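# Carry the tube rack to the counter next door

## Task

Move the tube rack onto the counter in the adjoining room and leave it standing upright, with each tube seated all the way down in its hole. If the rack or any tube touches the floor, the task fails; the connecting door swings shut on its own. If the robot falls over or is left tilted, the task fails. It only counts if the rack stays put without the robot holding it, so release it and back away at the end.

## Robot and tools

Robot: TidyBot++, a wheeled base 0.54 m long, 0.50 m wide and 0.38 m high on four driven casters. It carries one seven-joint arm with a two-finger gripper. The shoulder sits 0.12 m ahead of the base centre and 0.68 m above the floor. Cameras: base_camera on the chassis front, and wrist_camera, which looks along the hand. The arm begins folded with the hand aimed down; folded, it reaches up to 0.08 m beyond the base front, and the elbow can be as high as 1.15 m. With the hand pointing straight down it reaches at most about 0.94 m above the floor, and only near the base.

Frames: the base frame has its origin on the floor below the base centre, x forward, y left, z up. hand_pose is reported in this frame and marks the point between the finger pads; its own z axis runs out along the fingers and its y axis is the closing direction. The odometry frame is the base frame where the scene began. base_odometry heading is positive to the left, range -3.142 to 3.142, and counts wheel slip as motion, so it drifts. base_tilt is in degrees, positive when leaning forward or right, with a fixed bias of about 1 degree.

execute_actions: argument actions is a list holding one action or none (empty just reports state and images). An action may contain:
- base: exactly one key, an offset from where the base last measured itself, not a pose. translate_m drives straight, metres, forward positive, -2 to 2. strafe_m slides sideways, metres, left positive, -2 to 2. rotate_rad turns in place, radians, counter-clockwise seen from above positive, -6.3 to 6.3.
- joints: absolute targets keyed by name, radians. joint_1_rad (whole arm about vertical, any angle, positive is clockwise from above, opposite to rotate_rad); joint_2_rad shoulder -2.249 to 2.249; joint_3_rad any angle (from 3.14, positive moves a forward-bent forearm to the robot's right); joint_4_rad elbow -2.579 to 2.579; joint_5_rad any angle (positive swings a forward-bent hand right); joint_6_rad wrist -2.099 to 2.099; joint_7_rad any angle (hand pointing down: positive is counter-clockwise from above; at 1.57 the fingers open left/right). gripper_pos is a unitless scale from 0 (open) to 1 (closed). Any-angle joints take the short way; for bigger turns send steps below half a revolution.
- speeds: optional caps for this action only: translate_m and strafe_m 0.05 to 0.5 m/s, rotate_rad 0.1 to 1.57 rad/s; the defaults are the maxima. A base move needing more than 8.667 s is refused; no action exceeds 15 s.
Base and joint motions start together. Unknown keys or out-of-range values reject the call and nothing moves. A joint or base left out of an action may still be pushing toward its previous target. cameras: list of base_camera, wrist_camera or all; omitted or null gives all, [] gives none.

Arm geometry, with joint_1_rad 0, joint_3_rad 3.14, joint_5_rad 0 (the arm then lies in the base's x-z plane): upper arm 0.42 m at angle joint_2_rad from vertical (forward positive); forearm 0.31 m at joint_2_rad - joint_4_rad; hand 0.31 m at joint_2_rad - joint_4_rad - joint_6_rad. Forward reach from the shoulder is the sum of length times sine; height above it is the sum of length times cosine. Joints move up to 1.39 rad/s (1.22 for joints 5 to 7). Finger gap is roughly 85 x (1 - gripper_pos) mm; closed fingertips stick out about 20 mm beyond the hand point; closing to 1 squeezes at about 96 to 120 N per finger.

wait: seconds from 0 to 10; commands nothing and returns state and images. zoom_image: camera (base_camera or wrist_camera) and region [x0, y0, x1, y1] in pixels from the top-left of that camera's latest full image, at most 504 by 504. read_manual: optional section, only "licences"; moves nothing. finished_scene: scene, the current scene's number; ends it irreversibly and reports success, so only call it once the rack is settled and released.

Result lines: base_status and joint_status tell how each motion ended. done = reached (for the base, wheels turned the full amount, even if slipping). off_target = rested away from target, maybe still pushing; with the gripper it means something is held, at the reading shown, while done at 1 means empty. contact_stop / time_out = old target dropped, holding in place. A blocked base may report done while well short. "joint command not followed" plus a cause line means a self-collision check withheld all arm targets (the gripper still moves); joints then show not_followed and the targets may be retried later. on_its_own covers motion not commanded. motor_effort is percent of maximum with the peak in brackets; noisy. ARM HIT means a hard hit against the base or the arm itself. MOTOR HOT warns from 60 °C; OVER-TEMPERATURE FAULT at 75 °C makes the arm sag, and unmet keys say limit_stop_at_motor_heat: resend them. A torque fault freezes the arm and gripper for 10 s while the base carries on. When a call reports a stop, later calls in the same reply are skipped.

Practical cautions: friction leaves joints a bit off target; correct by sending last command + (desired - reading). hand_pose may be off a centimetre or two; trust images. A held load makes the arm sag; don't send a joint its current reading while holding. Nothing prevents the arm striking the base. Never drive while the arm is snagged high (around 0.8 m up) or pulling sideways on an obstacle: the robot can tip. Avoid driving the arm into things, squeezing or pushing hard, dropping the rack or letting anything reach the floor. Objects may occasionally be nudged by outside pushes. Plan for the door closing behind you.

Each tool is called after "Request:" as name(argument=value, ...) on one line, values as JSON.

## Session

Request:
execute_actions(actions=[])

Scene clock: 0.00 s.
base_odometry: x=+0.000 y=+0.000 heading=+0.000 (m, m, rad; odometry frame)
base_tilt: forward=-0.7 right=-0.1 (deg)
base_status: not commanded
joint_positions: joint_1_rad=-0.029 joint_2_rad=-0.393 joint_3_rad=+3.168 joint_4_rad=-2.553 joint_5_rad=-0.020 joint_6_rad=-0.903 joint_7_rad=+1.554 gripper_pos=+0.000
joint_status: not commanded
motor_effort: joint_1_rad=+1 joint_2_rad=-1 joint_3_rad=+1 joint_4_rad=+14 joint_5_rad=-2 joint_6_rad=+1 joint_7_rad=+0 (%)
hand_pose: x=+0.2440 y=+0.0077 z=+0.5858 quat_wxyz=(-0.014, +0.999, -0.012, +0.039) (m; base frame)
pictures: base_camera, wrist_camera
Images, in order (width x height): base_camera 644x364, wrist_camera 644x476.

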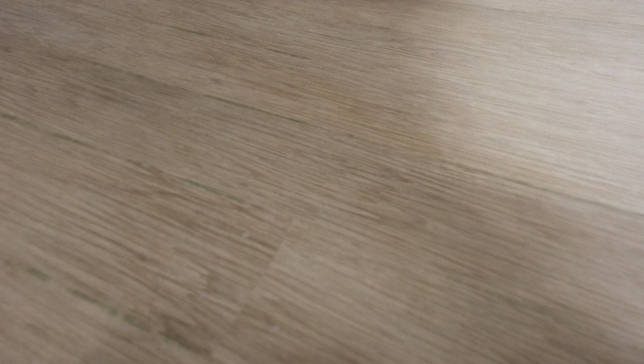

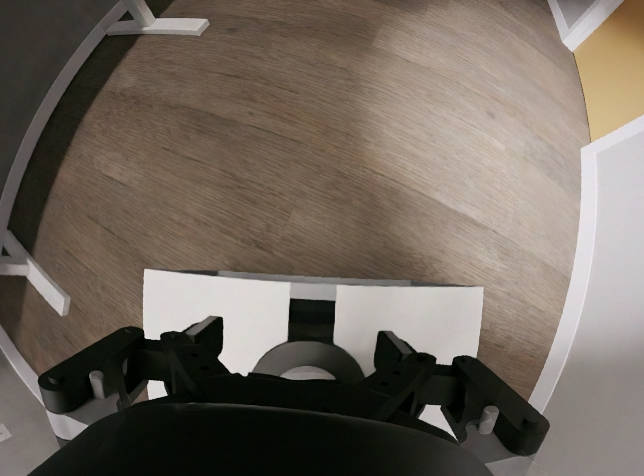

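Request:
execute_actions(actions=[{"joints": {"joint_6_rad": 0.35, "joint_1_rad": 0.02, "joint_3_rad": 3.12, "joint_5_rad": 0.03, "joint_7_rad": 1.6}}])

Scene clock: 1.63 s.
base_odometry: x=+0.000 y=+0.000 heading=+0.000 (m, m, rad; odometry frame)
base_tilt: forward=-0.6 right=-0.1 (deg)
base_status: not commanded
joint_positions: joint_1_rad=-0.001 joint_2_rad=-0.393 joint_3_rad=+3.144 joint_4_rad=-2.552 joint_5_rad=-0.001 joint_6_rad=+0.350 joint_7_rad=+1.566 gripper_pos=+0.000
joint_status: all done
motor_effort: joint_1_rad=+1(1) joint_2_rad=-5(5) joint_3_rad=+0(1) joint_4_rad=+18(18) joint_5_rad=-1(1) joint_6_rad=+10(10) joint_7_rad=+0(0) (%)
hand_pose: x=+0.5220 y=+0.0007 z=+0.8231 quat_wxyz=(-0.002, +0.786, -0.003, +0.619) (m; base frame)
pictures: base_camera, wrist_camera
Images, in order (width x height): base_camera 644x364, wrist_camera 644x476.

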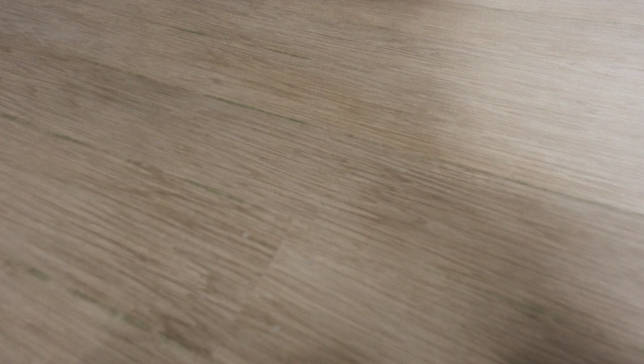

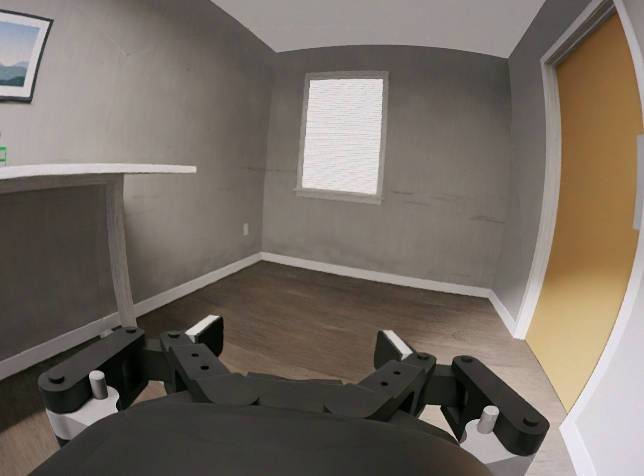

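Request:
execute_actions(actions=[{"base": {"rotate_rad": 1.0}, "joints": {"joint_2_rad": -0.3, "joint_4_rad": -1.7, "joint_6_rad": -0.6, "joint_1_rad": 0.0, "joint_3_rad": 3.143, "joint_5_rad": 0.0, "joint_7_rad": 1.58}}])

Scene clock: 3.97 s.
base_odometry: x=+0.000 y=+0.000 heading=+0.999 (m, m, rad; odometry frame)
base_tilt: forward=-0.7 right=-0.1 (deg)
base_status: done
joint_positions: joint_1_rad=+0.002 joint_2_rad=-0.314 joint_3_rad=+3.143 joint_4_rad=-1.712 joint_5_rad=-0.001 joint_6_rad=-0.576 joint_7_rad=+1.566 gripper_pos=+0.000
joint_status: all done
motor_effort: joint_1_rad=+0(0) joint_2_rad=-10(11) joint_3_rad=+0(1) joint_4_rad=+20(21) joint_5_rad=-1(0) joint_6_rad=+9(11) joint_7_rad=+0(0) (%)
hand_pose: x=+0.5850 y=-0.0004 z=+1.0145 quat_wxyz=(-0.001, +0.834, -0.004, +0.552) (m; base frame)
pictures: base_camera, wrist_camera
Images, in order (width x height): base_camera 644x364, wrist_camera 644x476.

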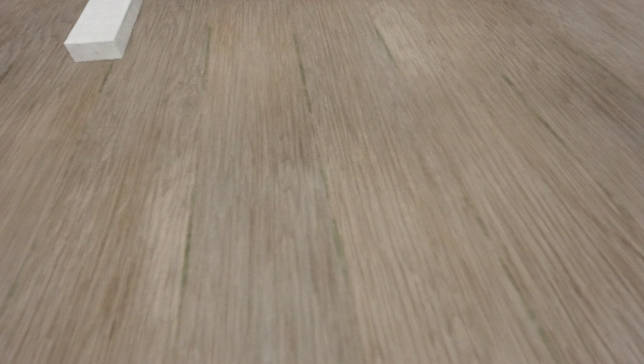

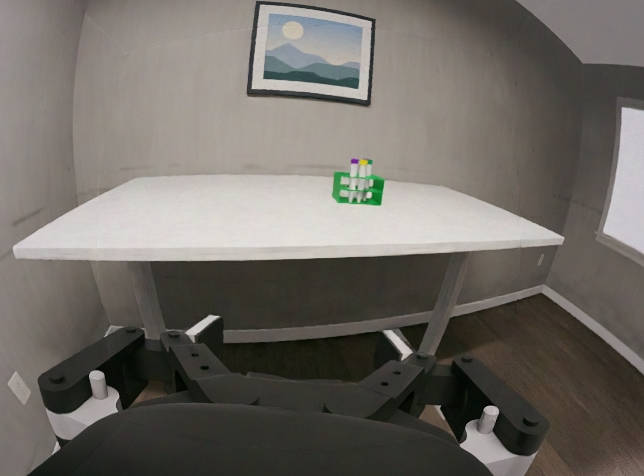

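Request:
zoom_image(camera="wrist_camera", region=[305, 145, 410, 220])

Region (305, 145, 410, 220) of wrist_camera's 644x476 image, scaled by 4.800; it fills the top 360 rows of this view, and the rest is white.

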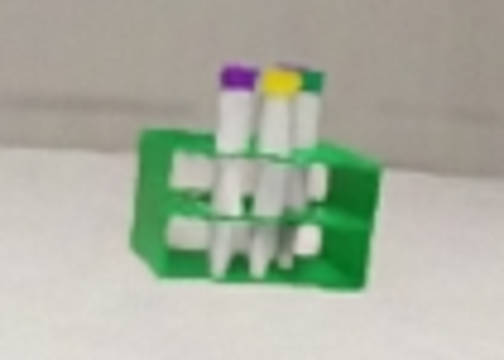

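Request:
execute_actions(actions=[{"base": {"rotate_rad": 0.15}}], cameras=[])

Request:
execute_actions(actions=[{"base": {"strafe_m": -0.36}, "joints": {"joint_2_rad": -0.2, "joint_4_rad": -1.45, "joint_6_rad": -0.75}}], cameras=[])

Request:
execute_actions(actions=[{"base": {"translate_m": 0.3}}])

Scene clock: 5.37 s.
base_odometry: x=+0.000 y=+0.000 heading=+1.148 (m, m, rad; odometry frame)
base_tilt: forward=-0.7 right=-0.1 (deg)
base_status: done
joint_positions: joint_1_rad=+0.002 joint_2_rad=-0.313 joint_3_rad=+3.143 joint_4_rad=-1.712 joint_5_rad=-0.001 joint_6_rad=-0.576 joint_7_rad=+1.566 gripper_pos=+0.000
joint_status: not commanded
motor_effort: joint_1_rad=+0(1) joint_2_rad=-10(10) joint_3_rad=+0(2) joint_4_rad=+20(20) joint_5_rad=-1(2) joint_6_rad=+9(9) joint_7_rad=+0(0) (%)
hand_pose: x=+0.5854 y=-0.0001 z=+1.0138 quat_wxyz=(-0.001, +0.834, -0.004, +0.551) (m; base frame)
pictures: none
No camera images: the call's "cameras" was empty. Leave "cameras" out to get every camera's image.

Scene clock: 7.43 s.
base_odometry: x=+0.329 y=-0.147 heading=+1.149 (m, m, rad; odometry frame)
base_tilt: forward=-0.6 right=+0.0 (deg)
base_status: done
joint_positions: joint_1_rad=+0.002 joint_2_rad=-0.212 joint_3_rad=+3.143 joint_4_rad=-1.462 joint_5_rad=-0.001 joint_6_rad=-0.725 joint_7_rad=+1.566 gripper_pos=+0.000
joint_status: all done
motor_effort: joint_1_rad=-1(1) joint_2_rad=-13(14) joint_3_rad=-1(4) joint_4_rad=+20(21) joint_5_rad=-1(2) joint_6_rad=+9(9) joint_7_rad=+0(0) (%)
hand_pose: x=+0.6150 y=-0.0003 z=+1.0700 quat_wxyz=(-0.001, +0.835, -0.004, +0.551) (m; base frame)
pictures: none
No camera images: the call's "cameras" was empty. Leave "cameras" out to get every camera's image.

Scene clock: 9.27 s.
base_odometry: x=+0.452 y=+0.126 heading=+1.148 (m, m, rad; odometry frame)
base_tilt: forward=-0.6 right=-0.1 (deg)
base_status: done
joint_positions: joint_1_rad=+0.002 joint_2_rad=-0.195 joint_3_rad=+3.143 joint_4_rad=-1.460 joint_5_rad=-0.001 joint_6_rad=-0.728 joint_7_rad=+1.566 gripper_pos=+0.000
joint_status: not commanded
motor_effort: joint_1_rad=+1(1) joint_2_rad=-14(17) joint_3_rad=+1(0) joint_4_rad=+20(21) joint_5_rad=-1(1) joint_6_rad=+9(10) joint_7_rad=+0(0) (%)
hand_pose: x=+0.6212 y=-0.0003 z=+1.0615 quat_wxyz=(-0.001, +0.840, -0.004, +0.543) (m; base frame)
pictures: base_camera, wrist_camera
Images, in order (width x height): base_camera 644x364, wrist_camera 644x476.

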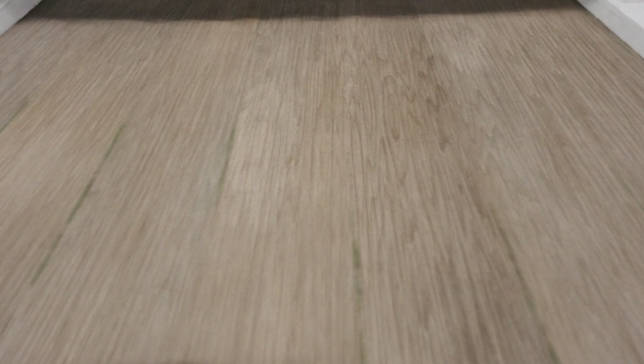

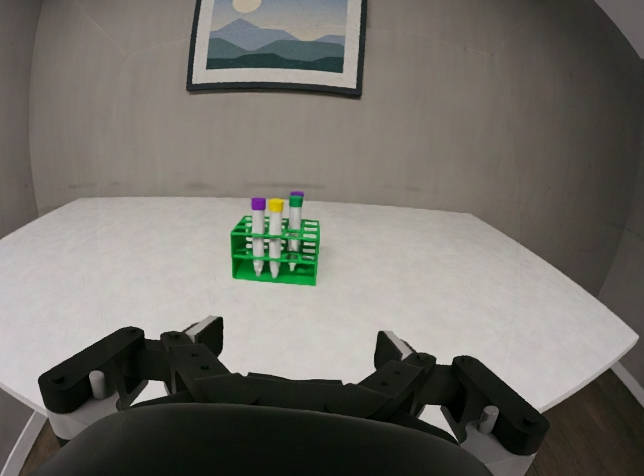

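Request:
zoom_image(camera="wrist_camera", region=[205, 175, 355, 300])

Region (205, 175, 355, 300) of wrist_camera's 644x476 image, scaled by 3.360.

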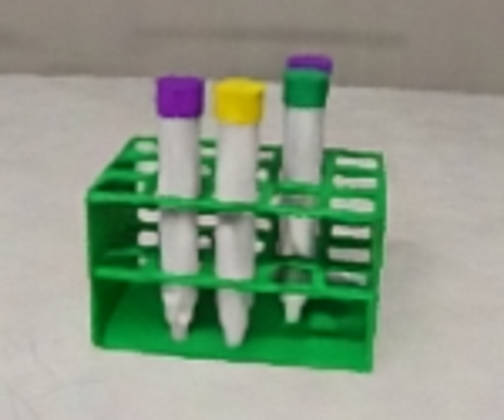

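Request:
execute_actions(actions=[{"base": {"strafe_m": -0.02}, "joints": {"joint_6_rad": 0.21, "gripper_pos": 0.6}}], cameras=[])

Request:
execute_actions(actions=[{"joints": {"joint_2_rad": -0.185, "joint_4_rad": -1.98}}], cameras=["wrist_camera"])

Request:
zoom_image(camera="wrist_camera", region=[170, 200, 400, 380])

Scene clock: 11.20 s.
base_odometry: x=+0.470 y=+0.118 heading=+1.148 (m, m, rad; odometry frame)
base_tilt: forward=-0.6 right=-0.1 (deg)
base_status: done
joint_positions: joint_1_rad=+0.002 joint_2_rad=-0.200 joint_3_rad=+3.143 joint_4_rad=-1.454 joint_5_rad=-0.001 joint_6_rad=+0.209 joint_7_rad=+1.566 gripper_pos=+0.600
joint_status: all done
motor_effort: joint_1_rad=+1(3) joint_2_rad=-13(17) joint_3_rad=+1(3) joint_4_rad=+20(22) joint_5_rad=-1(1) joint_6_rad=+9(10) joint_7_rad=+0(0) (%)
hand_pose: x=+0.6032 y=-0.0006 z=+1.3485 quat_wxyz=(-0.001, +0.499, -0.003, +0.867) (m; base frame)
pictures: none
No camera images: the call's "cameras" was empty. Leave "cameras" out to get every camera's image.

Scene clock: 12.93 s.
base_odometry: x=+0.470 y=+0.118 heading=+1.148 (m, m, rad; odometry frame)
base_tilt: forward=-0.7 right=-0.1 (deg)
base_status: not commanded
joint_positions: joint_1_rad=+0.002 joint_2_rad=-0.189 joint_3_rad=+3.143 joint_4_rad=-1.970 joint_5_rad=-0.001 joint_6_rad=+0.209 joint_7_rad=+1.566 gripper_pos=+0.600
joint_status: all done
motor_effort: joint_1_rad=+0(0) joint_2_rad=-15(17) joint_3_rad=+1(0) joint_4_rad=+21(23) joint_5_rad=-1(1) joint_6_rad=+10(11) joint_7_rad=+0(0) (%)
hand_pose: x=+0.6587 y=-0.0007 z=+1.0291 quat_wxyz=(-0.001, +0.707, -0.003, +0.707) (m; base frame)
pictures: wrist_camera
Images, in order (width x height): wrist_camera 644x476.

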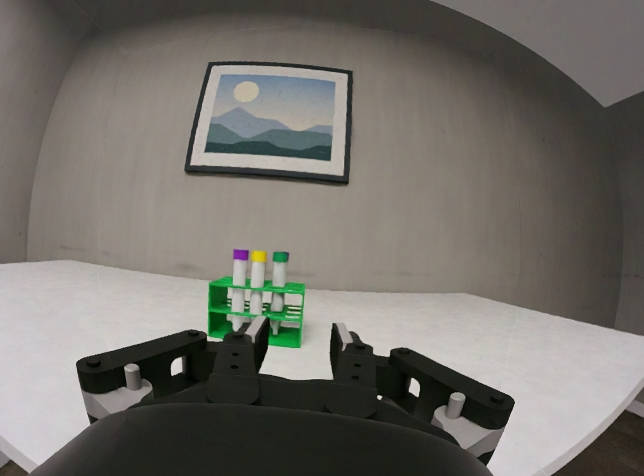

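Region (170, 200, 400, 380) of wrist_camera's 644x476 image, scaled by 2.191; it fills the top 394 rows of this view, and the rest is white.

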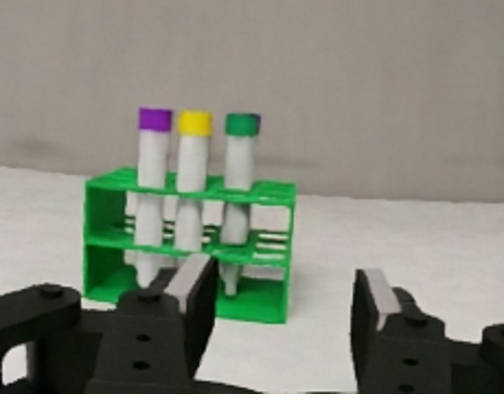

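Request:
execute_actions(actions=[{"base": {"translate_m": 0.13}, "joints": {"joint_4_rad": -2.038, "joint_6_rad": 0.268}, "speeds": {"translate_m": 0.2}}], cameras=["wrist_camera"])

Request:
zoom_image(camera="wrist_camera", region=[130, 200, 390, 400])

Scene clock: 14.60 s.
base_odometry: x=+0.524 y=+0.237 heading=+1.148 (m, m, rad; odometry frame)
base_tilt: forward=-0.6 right=-0.1 (deg)
base_status: done
joint_positions: joint_1_rad=+0.002 joint_2_rad=-0.186 joint_3_rad=+3.143 joint_4_rad=-2.032 joint_5_rad=-0.001 joint_6_rad=+0.244 joint_7_rad=+1.566 gripper_pos=+0.600
joint_status: all done
motor_effort: joint_1_rad=+0(1) joint_2_rad=-15(18) joint_3_rad=+0(1) joint_4_rad=+21(22) joint_5_rad=-1(1) joint_6_rad=+10(10) joint_7_rad=+0(0) (%)
hand_pose: x=+0.6550 y=-0.0007 z=+1.0000 quat_wxyz=(-0.001, +0.718, -0.004, +0.696) (m; base frame)
pictures: wrist_camera
Images, in order (width x height): wrist_camera 644x476.

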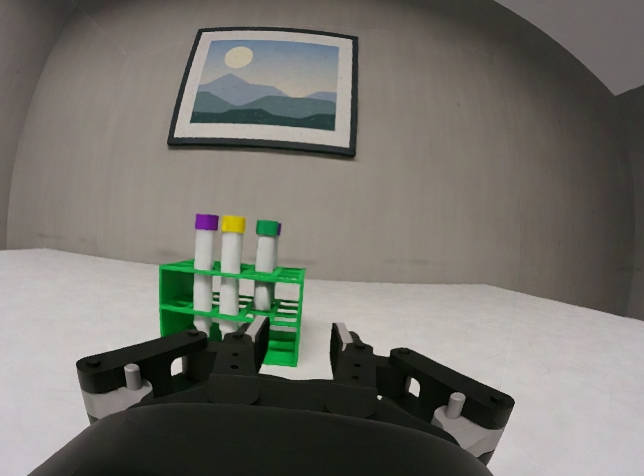

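Region (130, 200, 390, 400) of wrist_camera's 644x476 image, scaled by 1.938; it fills the top 388 rows of this view, and the rest is white.

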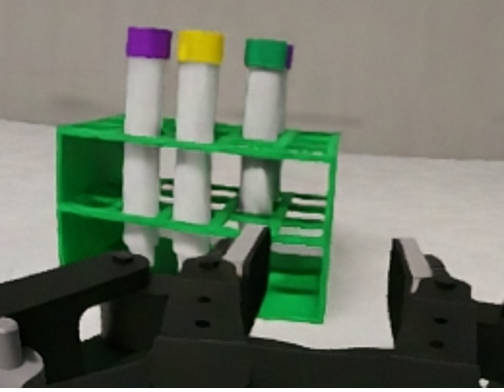

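Request:
execute_actions(actions=[{"base": {"translate_m": 0.03}, "joints": {"joint_4_rad": -2.006}, "speeds": {"translate_m": 0.06}}], cameras=["wrist_camera"])

Request:
zoom_image(camera="wrist_camera", region=[130, 200, 390, 400])

Scene clock: 15.80 s.
base_odometry: x=+0.536 y=+0.265 heading=+1.148 (m, m, rad; odometry frame)
base_tilt: forward=-0.6 right=-0.1 (deg)
base_status: done
joint_positions: joint_1_rad=+0.002 joint_2_rad=-0.184 joint_3_rad=+3.143 joint_4_rad=-2.012 joint_5_rad=-0.001 joint_6_rad=+0.245 joint_7_rad=+1.566 gripper_pos=+0.600
joint_status: all done
motor_effort: joint_1_rad=+1(0) joint_2_rad=-15(18) joint_3_rad=+1(1) joint_4_rad=+21(21) joint_5_rad=-1(1) joint_6_rad=+10(11) joint_7_rad=+0(0) (%)
hand_pose: x=+0.6574 y=-0.0007 z=+1.0116 quat_wxyz=(-0.001, +0.712, -0.004, +0.703) (m; base frame)
pictures: wrist_camera
Images, in order (width x height): wrist_camera 644x476.

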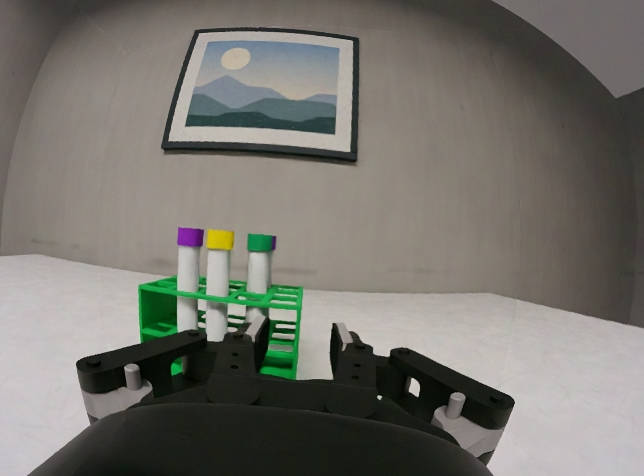

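Region (130, 200, 390, 400) of wrist_camera's 644x476 image, scaled by 1.938; it fills the top 388 rows of this view, and the rest is white.

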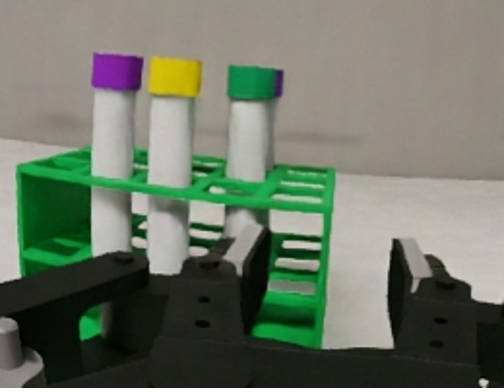

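Request:
execute_actions(actions=[{"base": {"translate_m": 0.018}, "joints": {"joint_4_rad": -2.028}, "speeds": {"translate_m": 0.05}}], cameras=["wrist_camera"])

Request:
zoom_image(camera="wrist_camera", region=[130, 200, 390, 400])

Scene clock: 16.80 s.
base_odometry: x=+0.544 y=+0.281 heading=+1.148 (m, m, rad; odometry frame)
base_tilt: forward=-0.7 right=-0.1 (deg)
base_status: done
joint_positions: joint_1_rad=+0.002 joint_2_rad=-0.185 joint_3_rad=+3.143 joint_4_rad=-2.022 joint_5_rad=-0.001 joint_6_rad=+0.245 joint_7_rad=+1.566 gripper_pos=+0.600
joint_status: all done
motor_effort: joint_1_rad=+0(0) joint_2_rad=-16(18) joint_3_rad=+0(1) joint_4_rad=+21(21) joint_5_rad=-1(1) joint_6_rad=+10(11) joint_7_rad=+0(0) (%)
hand_pose: x=+0.6562 y=-0.0007 z=+1.0062 quat_wxyz=(-0.001, +0.714, -0.004, +0.700) (m; base frame)
pictures: wrist_camera
Images, in order (width x height): wrist_camera 644x476.

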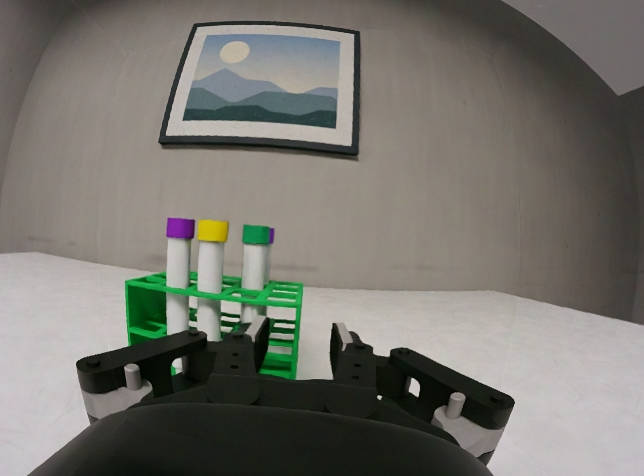

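Region (130, 200, 390, 400) of wrist_camera's 644x476 image, scaled by 1.938; it fills the top 388 rows of this view, and the rest is white.

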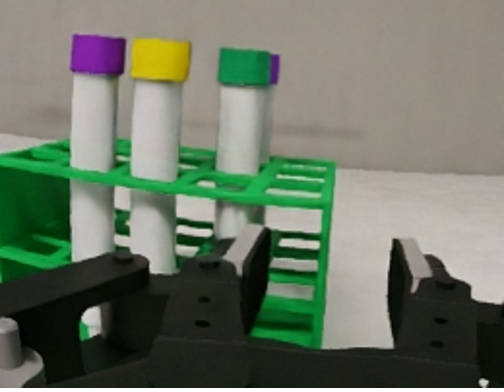

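Request:
execute_actions(actions=[{"base": {"translate_m": 0.028}, "joints": {"gripper_pos": 0.8}, "speeds": {"translate_m": 0.05}}], cameras=["wrist_camera"])

Request:
zoom_image(camera="wrist_camera", region=[180, 240, 400, 400])

Scene clock: 18.07 s.
base_odometry: x=+0.556 y=+0.307 heading=+1.148 (m, m, rad; odometry frame)
base_tilt: forward=-0.6 right=-0.1 (deg)
base_status: done
joint_positions: joint_1_rad=+0.002 joint_2_rad=-0.185 joint_3_rad=+3.143 joint_4_rad=-2.022 joint_5_rad=-0.001 joint_6_rad=+0.245 joint_7_rad=+1.566 gripper_pos=+0.800
joint_status: all done
motor_effort: joint_1_rad=+0(0) joint_2_rad=-16(18) joint_3_rad=+1(1) joint_4_rad=+21(21) joint_5_rad=-1(1) joint_6_rad=+10(10) joint_7_rad=+0(0) (%)
hand_pose: x=+0.6562 y=-0.0007 z=+1.0061 quat_wxyz=(-0.001, +0.714, -0.004, +0.700) (m; base frame)
pictures: wrist_camera
Images, in order (width x height): wrist_camera 644x476.

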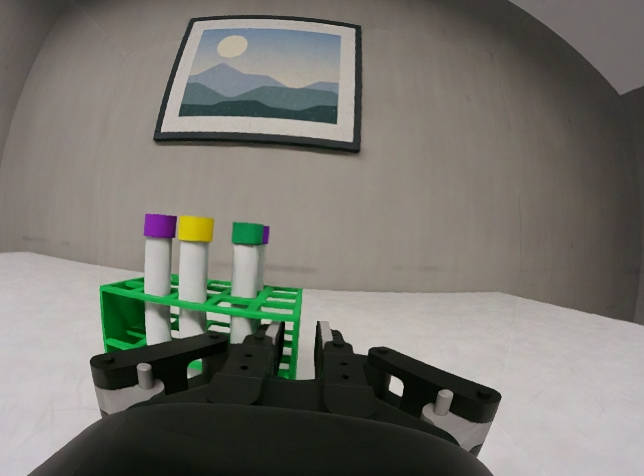

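Region (180, 240, 400, 400) of wrist_camera's 644x476 image, scaled by 2.291; it fills the top 367 rows of this view, and the rest is white.

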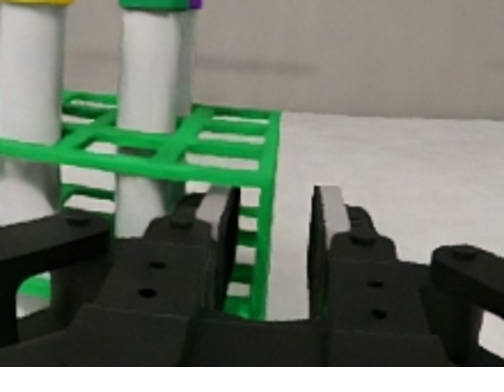

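Request:
execute_actions(actions=[{"base": {"translate_m": 0.02}, "speeds": {"translate_m": 0.05}}], cameras=["wrist_camera"])

Request:
zoom_image(camera="wrist_camera", region=[180, 240, 400, 400])

Scene clock: 19.00 s.
base_odometry: x=+0.564 y=+0.325 heading=+1.148 (m, m, rad; odometry frame)
base_tilt: forward=-0.7 right=-0.1 (deg)
base_status: done
joint_positions: joint_1_rad=+0.002 joint_2_rad=-0.185 joint_3_rad=+3.143 joint_4_rad=-2.022 joint_5_rad=-0.001 joint_6_rad=+0.245 joint_7_rad=+1.566 gripper_pos=+0.800
joint_status: not commanded
motor_effort: joint_1_rad=+0(0) joint_2_rad=-15(18) joint_3_rad=+1(1) joint_4_rad=+21(21) joint_5_rad=-1(2) joint_6_rad=+10(10) joint_7_rad=+0(0) (%)
hand_pose: x=+0.6561 y=-0.0007 z=+1.0064 quat_wxyz=(-0.001, +0.714, -0.004, +0.700) (m; base frame)
pictures: wrist_camera
Images, in order (width x height): wrist_camera 644x476.

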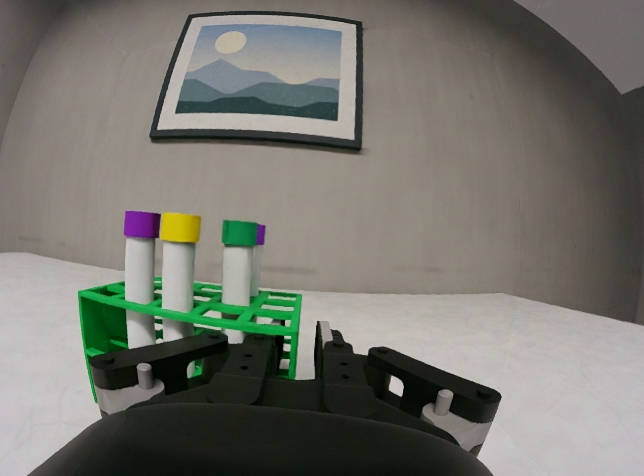

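Region (180, 240, 400, 400) of wrist_camera's 644x476 image, scaled by 2.291; it fills the top 367 rows of this view, and the rest is white.

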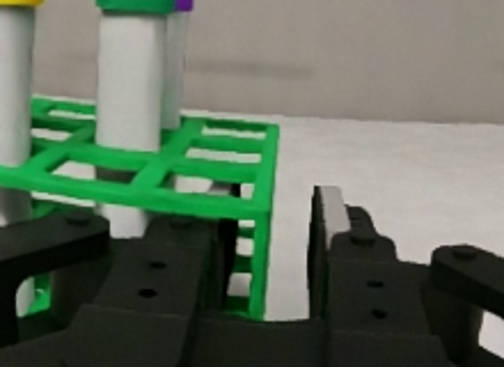

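The finger is in far enough. Closing the gripper.

Request:
execute_actions(actions=[{"joints": {"gripper_pos": 1.0}}], cameras=["wrist_camera"])

Scene clock: 21.33 s.
base_odometry: x=+0.564 y=+0.325 heading=+1.148 (m, m, rad; odometry frame)
base_tilt: forward=-0.6 right=-0.1 (deg)
base_status: not commanded
joint_positions: joint_1_rad=+0.002 joint_2_rad=-0.185 joint_3_rad=+3.143 joint_4_rad=-2.022 joint_5_rad=-0.001 joint_6_rad=+0.245 joint_7_rad=+1.566 gripper_pos=+0.980
joint_status: all done
motor_effort: joint_1_rad=+1(1) joint_2_rad=-15(14) joint_3_rad=+1(1) joint_4_rad=+21(20) joint_5_rad=-1(1) joint_6_rad=+10(10) joint_7_rad=+0(1) (%)
hand_pose: x=+0.6561 y=-0.0007 z=+1.0064 quat_wxyz=(-0.001, +0.714, -0.004, +0.700) (m; base frame)
pictures: wrist_camera
Images, in order (width x height): wrist_camera 644x476.

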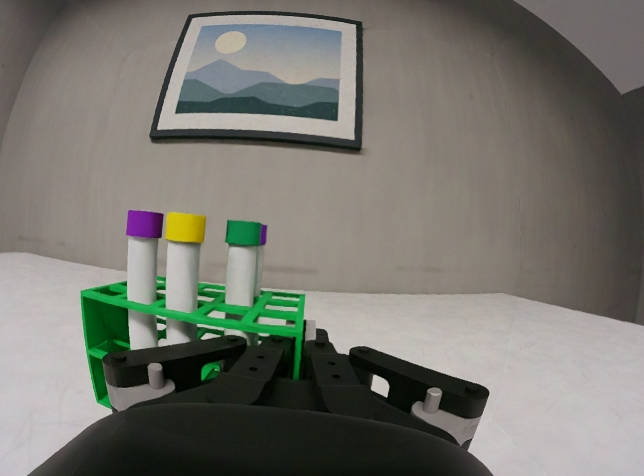

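Request:
execute_actions(actions=[{"joints": {"joint_4_rad": -1.84, "joint_6_rad": 0.06}}], cameras=["wrist_camera"])

Scene clock: 22.63 s.
base_odometry: x=+0.564 y=+0.325 heading=+1.148 (m, m, rad; odometry frame)
base_tilt: forward=-0.7 right=-0.1 (deg)
base_status: not commanded
joint_positions: joint_1_rad=+0.002 joint_2_rad=-0.184 joint_3_rad=+3.143 joint_4_rad=-1.854 joint_5_rad=-0.001 joint_6_rad=+0.078 joint_7_rad=+1.566 gripper_pos=+0.980
joint_status: all done
motor_effort: joint_1_rad=+1(1) joint_2_rad=-16(17) joint_3_rad=+1(0) joint_4_rad=+22(23) joint_5_rad=-1(1) joint_6_rad=+11(11) joint_7_rad=+0(0) (%)
hand_pose: x=+0.6660 y=-0.0007 z=+1.0574 quat_wxyz=(-0.001, +0.715, -0.003, +0.699) (m; base frame)
pictures: wrist_camera
Images, in order (width x height): wrist_camera 644x476.

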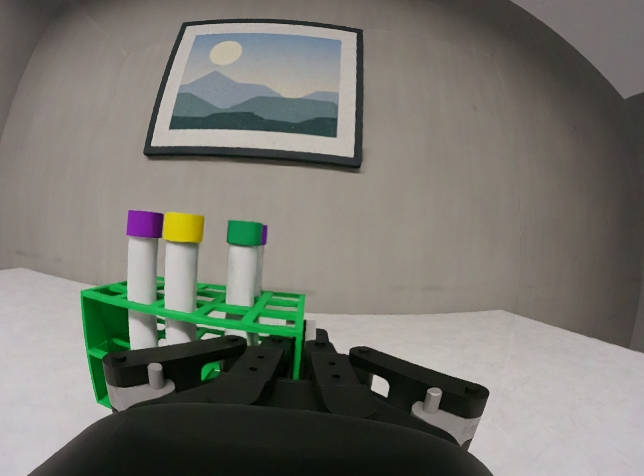

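Request:
execute_actions(actions=[{"base": {"translate_m": -0.4}, "joints": {"joint_2_rad": -0.9, "joint_6_rad": -0.645}, "speeds": {"translate_m": 0.4}}], cameras=["wrist_camera"])

Scene clock: 24.93 s.
base_odometry: x=+0.400 y=-0.040 heading=+1.148 (m, m, rad; odometry frame)
base_tilt: forward=-0.7 right=-0.1 (deg)
base_status: done
joint_positions: joint_1_rad=+0.002 joint_2_rad=-0.906 joint_3_rad=+3.143 joint_4_rad=-1.852 joint_5_rad=-0.001 joint_6_rad=-0.630 joint_7_rad=+1.566 gripper_pos=+0.980
joint_status: all done
motor_effort: joint_1_rad=+0(2) joint_2_rad=+10(21) joint_3_rad=+1(4) joint_4_rad=+19(23) joint_5_rad=-1(1) joint_6_rad=+11(11) joint_7_rad=-1(0) (%)
hand_pose: x=+0.3539 y=+0.0002 z=+1.1240 quat_wxyz=(-0.002, +0.709, -0.003, +0.706) (m; base frame)
pictures: wrist_camera
Images, in order (width x height): wrist_camera 644x476.

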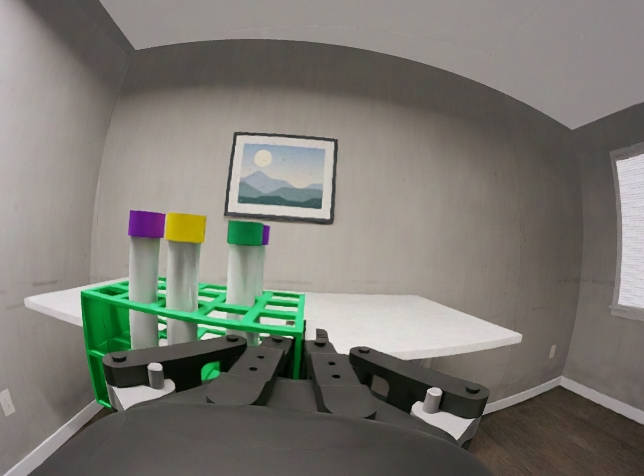

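Request:
execute_actions(actions=[{"base": {"rotate_rad": -3.14}, "joints": {"joint_4_rad": -1.1, "joint_6_rad": -1.4}, "speeds": {"rotate_rad": 1.2}}])

Scene clock: 28.67 s.
base_odometry: x=+0.400 y=-0.040 heading=-1.990 (m, m, rad; odometry frame)
base_tilt: forward=-0.7 right=-0.1 (deg)
base_status: done
joint_positions: joint_1_rad=+0.002 joint_2_rad=-0.903 joint_3_rad=+3.143 joint_4_rad=-1.114 joint_5_rad=-0.001 joint_6_rad=-1.384 joint_7_rad=+1.566 gripper_pos=+0.980
joint_status: all done
motor_effort: joint_1_rad=+1(1) joint_2_rad=+20(21) joint_3_rad=+1(3) joint_4_rad=+9(20) joint_5_rad=-1(2) joint_6_rad=+11(11) joint_7_rad=+0(0) (%)
hand_pose: x=+0.1656 y=+0.0007 z=+1.2425 quat_wxyz=(-0.002, +0.715, -0.003, +0.699) (m; base frame)
pictures: base_camera, wrist_camera
Images, in order (width x height): base_camera 644x364, wrist_camera 644x476.

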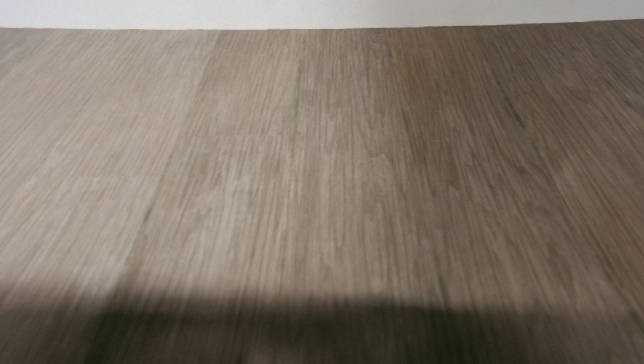

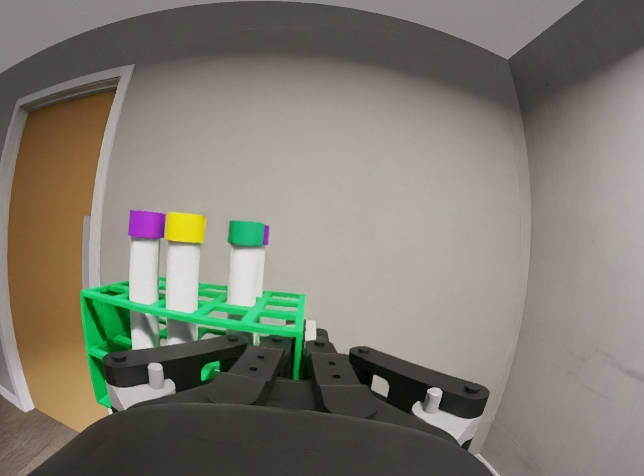

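Request:
execute_actions(actions=[{"base": {"strafe_m": 1.19}, "speeds": {"strafe_m": 0.45}}])

Scene clock: 32.67 s.
base_odometry: x=+1.486 y=-0.526 heading=-1.991 (m, m, rad; odometry frame)
base_tilt: forward=-0.7 right=-0.1 (deg)
base_status: done
joint_positions: joint_1_rad=+0.002 joint_2_rad=-0.903 joint_3_rad=+3.143 joint_4_rad=-1.114 joint_5_rad=-0.001 joint_6_rad=-1.384 joint_7_rad=+1.566 gripper_pos=+0.980
joint_status: not commanded
motor_effort: joint_1_rad=+0(3) joint_2_rad=+20(21) joint_3_rad=+1(3) joint_4_rad=+9(9) joint_5_rad=-1(3) joint_6_rad=+11(11) joint_7_rad=+0(0) (%)
hand_pose: x=+0.1656 y=+0.0007 z=+1.2425 quat_wxyz=(-0.002, +0.715, -0.003, +0.699) (m; base frame)
pictures: base_camera, wrist_camera
Images, in order (width x height): base_camera 644x364, wrist_camera 644x476.

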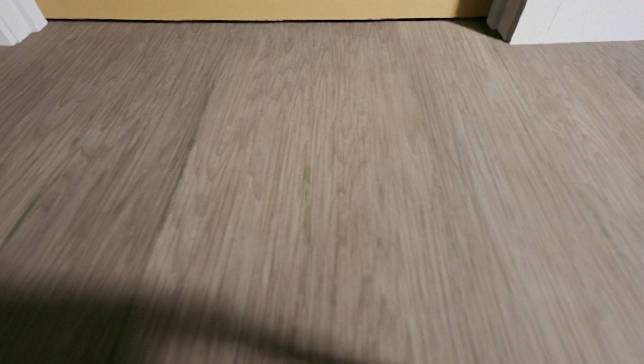

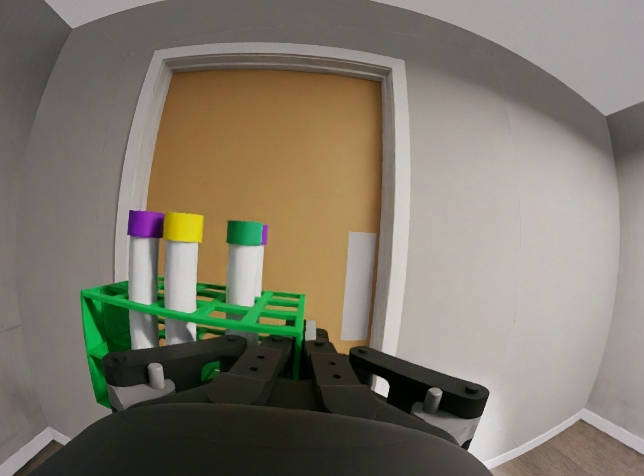

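Request:
execute_actions(actions=[{"base": {"strafe_m": 0.04}, "speeds": {"strafe_m": 0.3}}], cameras=[])

Request:
execute_actions(actions=[{"base": {"translate_m": 0.52}, "speeds": {"translate_m": 0.4}}])

Scene clock: 33.80 s.
base_odometry: x=+1.523 y=-0.542 heading=-1.992 (m, m, rad; odometry frame)
base_tilt: forward=-0.7 right=-0.1 (deg)
base_status: done
joint_positions: joint_1_rad=+0.002 joint_2_rad=-0.903 joint_3_rad=+3.143 joint_4_rad=-1.114 joint_5_rad=-0.001 joint_6_rad=-1.384 joint_7_rad=+1.566 gripper_pos=+0.980
joint_status: not commanded
motor_effort: joint_1_rad=+0(2) joint_2_rad=+20(21) joint_3_rad=+1(3) joint_4_rad=+9(9) joint_5_rad=-1(2) joint_6_rad=+11(11) joint_7_rad=+0(0) (%)
hand_pose: x=+0.1656 y=+0.0008 z=+1.2425 quat_wxyz=(-0.002, +0.715, -0.003, +0.699) (m; base frame)
pictures: none
No camera images: the call's "cameras" was empty. Leave "cameras" out to get every camera's image.

Scene clock: 36.23 s.
base_odometry: x=+1.311 y=-1.017 heading=-1.991 (m, m, rad; odometry frame)
base_tilt: forward=-0.6 right=-0.1 (deg)
base_status: done
joint_positions: joint_1_rad=+0.002 joint_2_rad=-0.896 joint_3_rad=+3.143 joint_4_rad=-1.112 joint_5_rad=-0.001 joint_6_rad=-1.384 joint_7_rad=+1.566 gripper_pos=+0.980
joint_status: not commanded
motor_effort: joint_1_rad=+1(2) joint_2_rad=+20(24) joint_3_rad=+0(2) joint_4_rad=+9(10) joint_5_rad=-2(2) joint_6_rad=+11(11) joint_7_rad=+0(0) (%)
hand_pose: x=+0.1688 y=+0.0008 z=+1.2427 quat_wxyz=(-0.002, +0.717, -0.003, +0.697) (m; base frame)
pictures: base_camera, wrist_camera
Images, in order (width x height): base_camera 644x364, wrist_camera 644x476.

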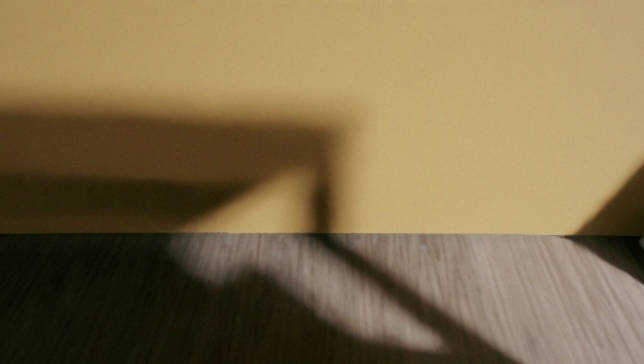

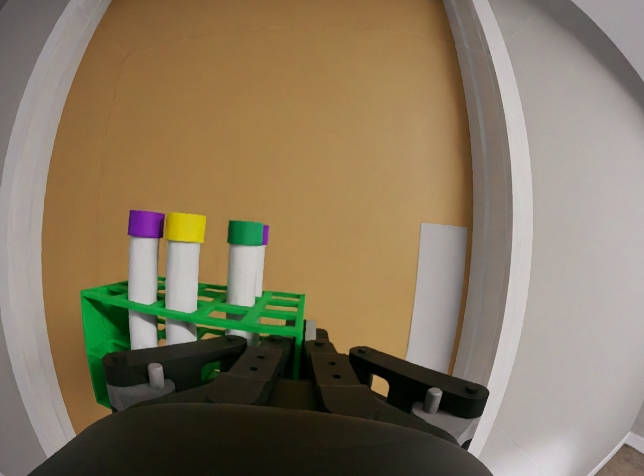

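Request:
execute_actions(actions=[{"base": {"translate_m": 0.38}, "speeds": {"translate_m": 0.09}}])

Scene clock: 41.07 s.
base_odometry: x=+1.156 y=-1.364 heading=-1.991 (m, m, rad; odometry frame)
base_tilt: forward=-0.7 right=+0.0 (deg)
base_status: done
joint_positions: joint_1_rad=+0.002 joint_2_rad=-0.897 joint_3_rad=+3.143 joint_4_rad=-1.111 joint_5_rad=-0.001 joint_6_rad=-1.384 joint_7_rad=+1.566 gripper_pos=+0.980
joint_status: not commanded
motor_effort: joint_1_rad=+1(2) joint_2_rad=+19(25) joint_3_rad=+1(2) joint_4_rad=+10(11) joint_5_rad=-2(2) joint_6_rad=+11(11) joint_7_rad=-1(1) (%)
hand_pose: x=+0.1685 y=+0.0008 z=+1.2428 quat_wxyz=(-0.002, +0.717, -0.003, +0.697) (m; base frame)
pictures: base_camera, wrist_camera
Images, in order (width x height): base_camera 644x364, wrist_camera 644x476.

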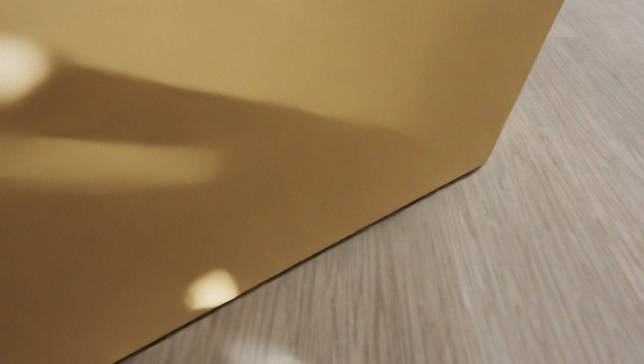

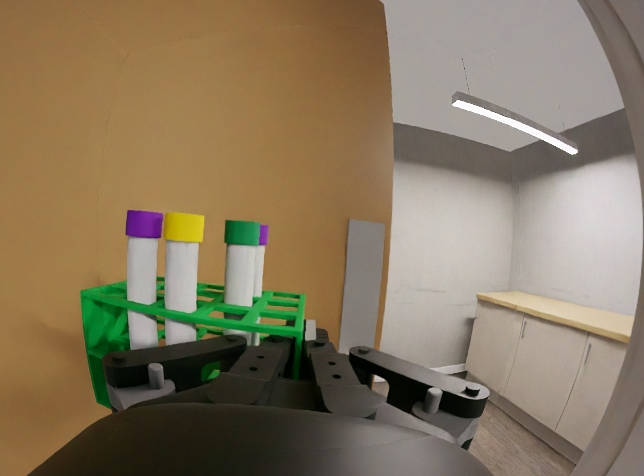

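Request:
execute_actions(actions=[{"base": {"translate_m": 0.74}, "speeds": {"translate_m": 0.17}}])

Scene clock: 46.13 s.
base_odometry: x=+0.854 y=-2.040 heading=-1.991 (m, m, rad; odometry frame)
base_tilt: forward=-0.7 right=-0.1 (deg)
base_status: done
joint_positions: joint_1_rad=+0.002 joint_2_rad=-0.897 joint_3_rad=+3.143 joint_4_rad=-1.110 joint_5_rad=-0.001 joint_6_rad=-1.385 joint_7_rad=+1.566 gripper_pos=+0.980
joint_status: not commanded
motor_effort: joint_1_rad=+0(1) joint_2_rad=+20(24) joint_3_rad=+1(2) joint_4_rad=+9(10) joint_5_rad=-1(2) joint_6_rad=+11(11) joint_7_rad=+0(0) (%)
hand_pose: x=+0.1679 y=+0.0008 z=+1.2432 quat_wxyz=(-0.002, +0.717, -0.003, +0.698) (m; base frame)
pictures: base_camera, wrist_camera
Images, in order (width x height): base_camera 644x364, wrist_camera 644x476.

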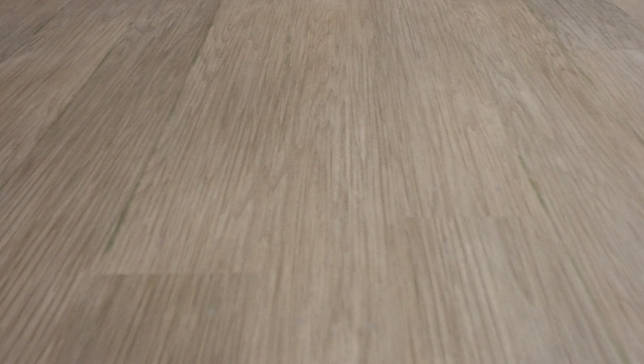

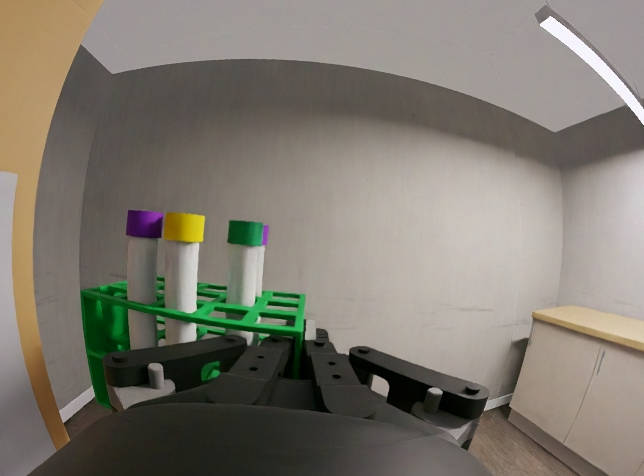

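Request:
execute_actions(actions=[{"base": {"strafe_m": -0.8}, "speeds": {"strafe_m": 0.27}}])

Scene clock: 50.03 s.
base_odometry: x=+0.123 y=-1.714 heading=-1.991 (m, m, rad; odometry frame)
base_tilt: forward=-0.7 right=+0.0 (deg)
base_status: done
joint_positions: joint_1_rad=+0.002 joint_2_rad=-0.897 joint_3_rad=+3.143 joint_4_rad=-1.110 joint_5_rad=-0.001 joint_6_rad=-1.385 joint_7_rad=+1.566 gripper_pos=+0.980
joint_status: not commanded
motor_effort: joint_1_rad=+0(1) joint_2_rad=+20(22) joint_3_rad=+2(4) joint_4_rad=+9(10) joint_5_rad=-1(2) joint_6_rad=+11(11) joint_7_rad=+0(0) (%)
hand_pose: x=+0.1678 y=+0.0008 z=+1.2432 quat_wxyz=(-0.002, +0.717, -0.003, +0.698) (m; base frame)
pictures: base_camera, wrist_camera
Images, in order (width x height): base_camera 644x364, wrist_camera 644x476.

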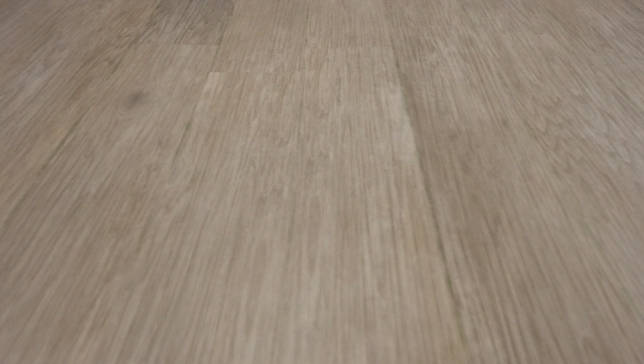

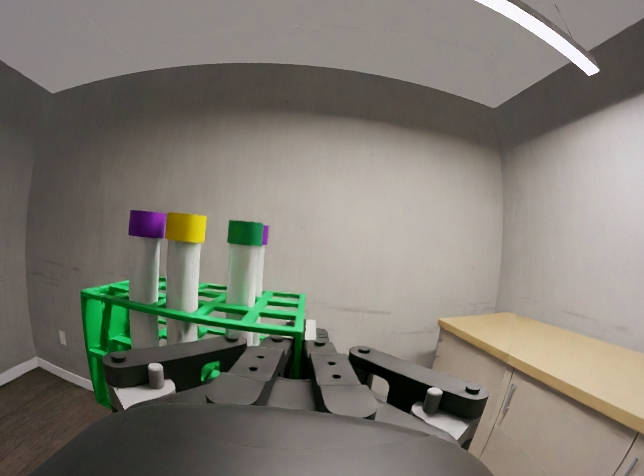

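Request:
execute_actions(actions=[{"base": {"translate_m": 0.35}, "joints": {"joint_4_rad": -1.96, "joint_6_rad": -0.505}, "speeds": {"translate_m": 0.4}}], cameras=["wrist_camera"])

Request:
execute_actions(actions=[{"base": {"rotate_rad": -1.59}, "joints": {"joint_2_rad": -0.29, "joint_6_rad": 0.105}, "speeds": {"rotate_rad": 0.9}}])

Scene clock: 52.30 s.
base_odometry: x=-0.020 y=-2.034 heading=-1.991 (m, m, rad; odometry frame)
base_tilt: forward=-0.7 right=-0.1 (deg)
base_status: done
joint_positions: joint_1_rad=+0.002 joint_2_rad=-0.887 joint_3_rad=+3.143 joint_4_rad=-1.956 joint_5_rad=-0.001 joint_6_rad=-0.537 joint_7_rad=+1.566 gripper_pos=+0.980
joint_status: all done
motor_effort: joint_1_rad=+1(2) joint_2_rad=+8(24) joint_3_rad=+0(1) joint_4_rad=+20(21) joint_5_rad=-1(2) joint_6_rad=+11(11) joint_7_rad=+0(0) (%)
hand_pose: x=+0.3794 y=+0.0003 z=+1.0881 quat_wxyz=(-0.002, +0.719, -0.003, +0.695) (m; base frame)
pictures: wrist_camera
Images, in order (width x height): wrist_camera 644x476.

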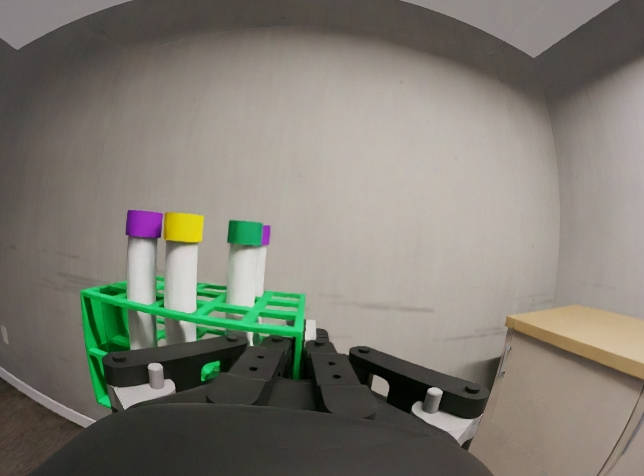

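Scene clock: 54.93 s.
base_odometry: x=-0.020 y=-2.034 heading=+2.703 (m, m, rad; odometry frame)
base_tilt: forward=-0.6 right=-0.1 (deg)
base_status: done
joint_positions: joint_1_rad=+0.002 joint_2_rad=-0.279 joint_3_rad=+3.143 joint_4_rad=-1.956 joint_5_rad=-0.001 joint_6_rad=+0.074 joint_7_rad=+1.566 gripper_pos=+0.980
joint_status: all done
motor_effort: joint_1_rad=+0(2) joint_2_rad=-13(16) joint_3_rad=+2(2) joint_4_rad=+22(23) joint_5_rad=-1(2) joint_6_rad=+11(12) joint_7_rad=+0(1) (%)
hand_pose: x=+0.6267 y=-0.0006 z=+1.0429 quat_wxyz=(-0.001, +0.718, -0.004, +0.696) (m; base frame)
pictures: base_camera, wrist_camera
Images, in order (width x height): base_camera 644x364, wrist_camera 644x476.

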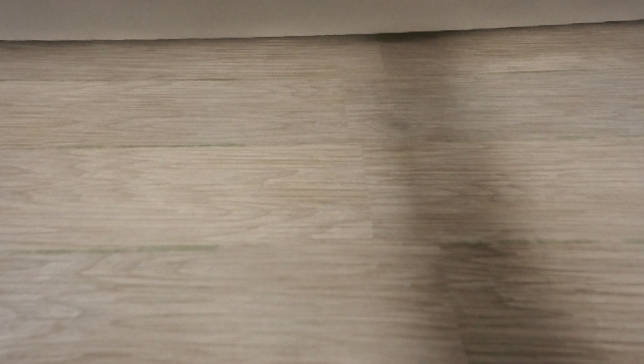

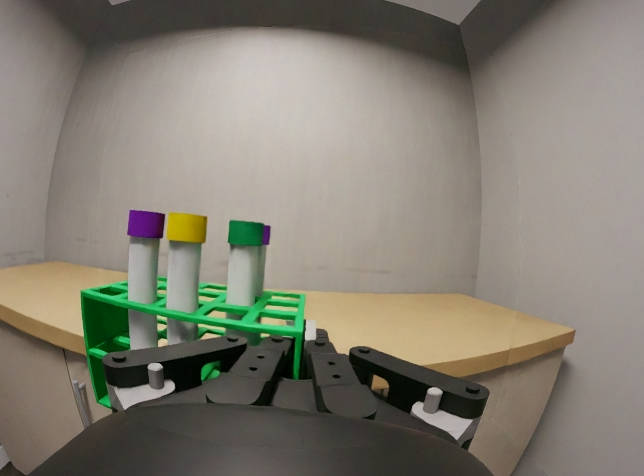

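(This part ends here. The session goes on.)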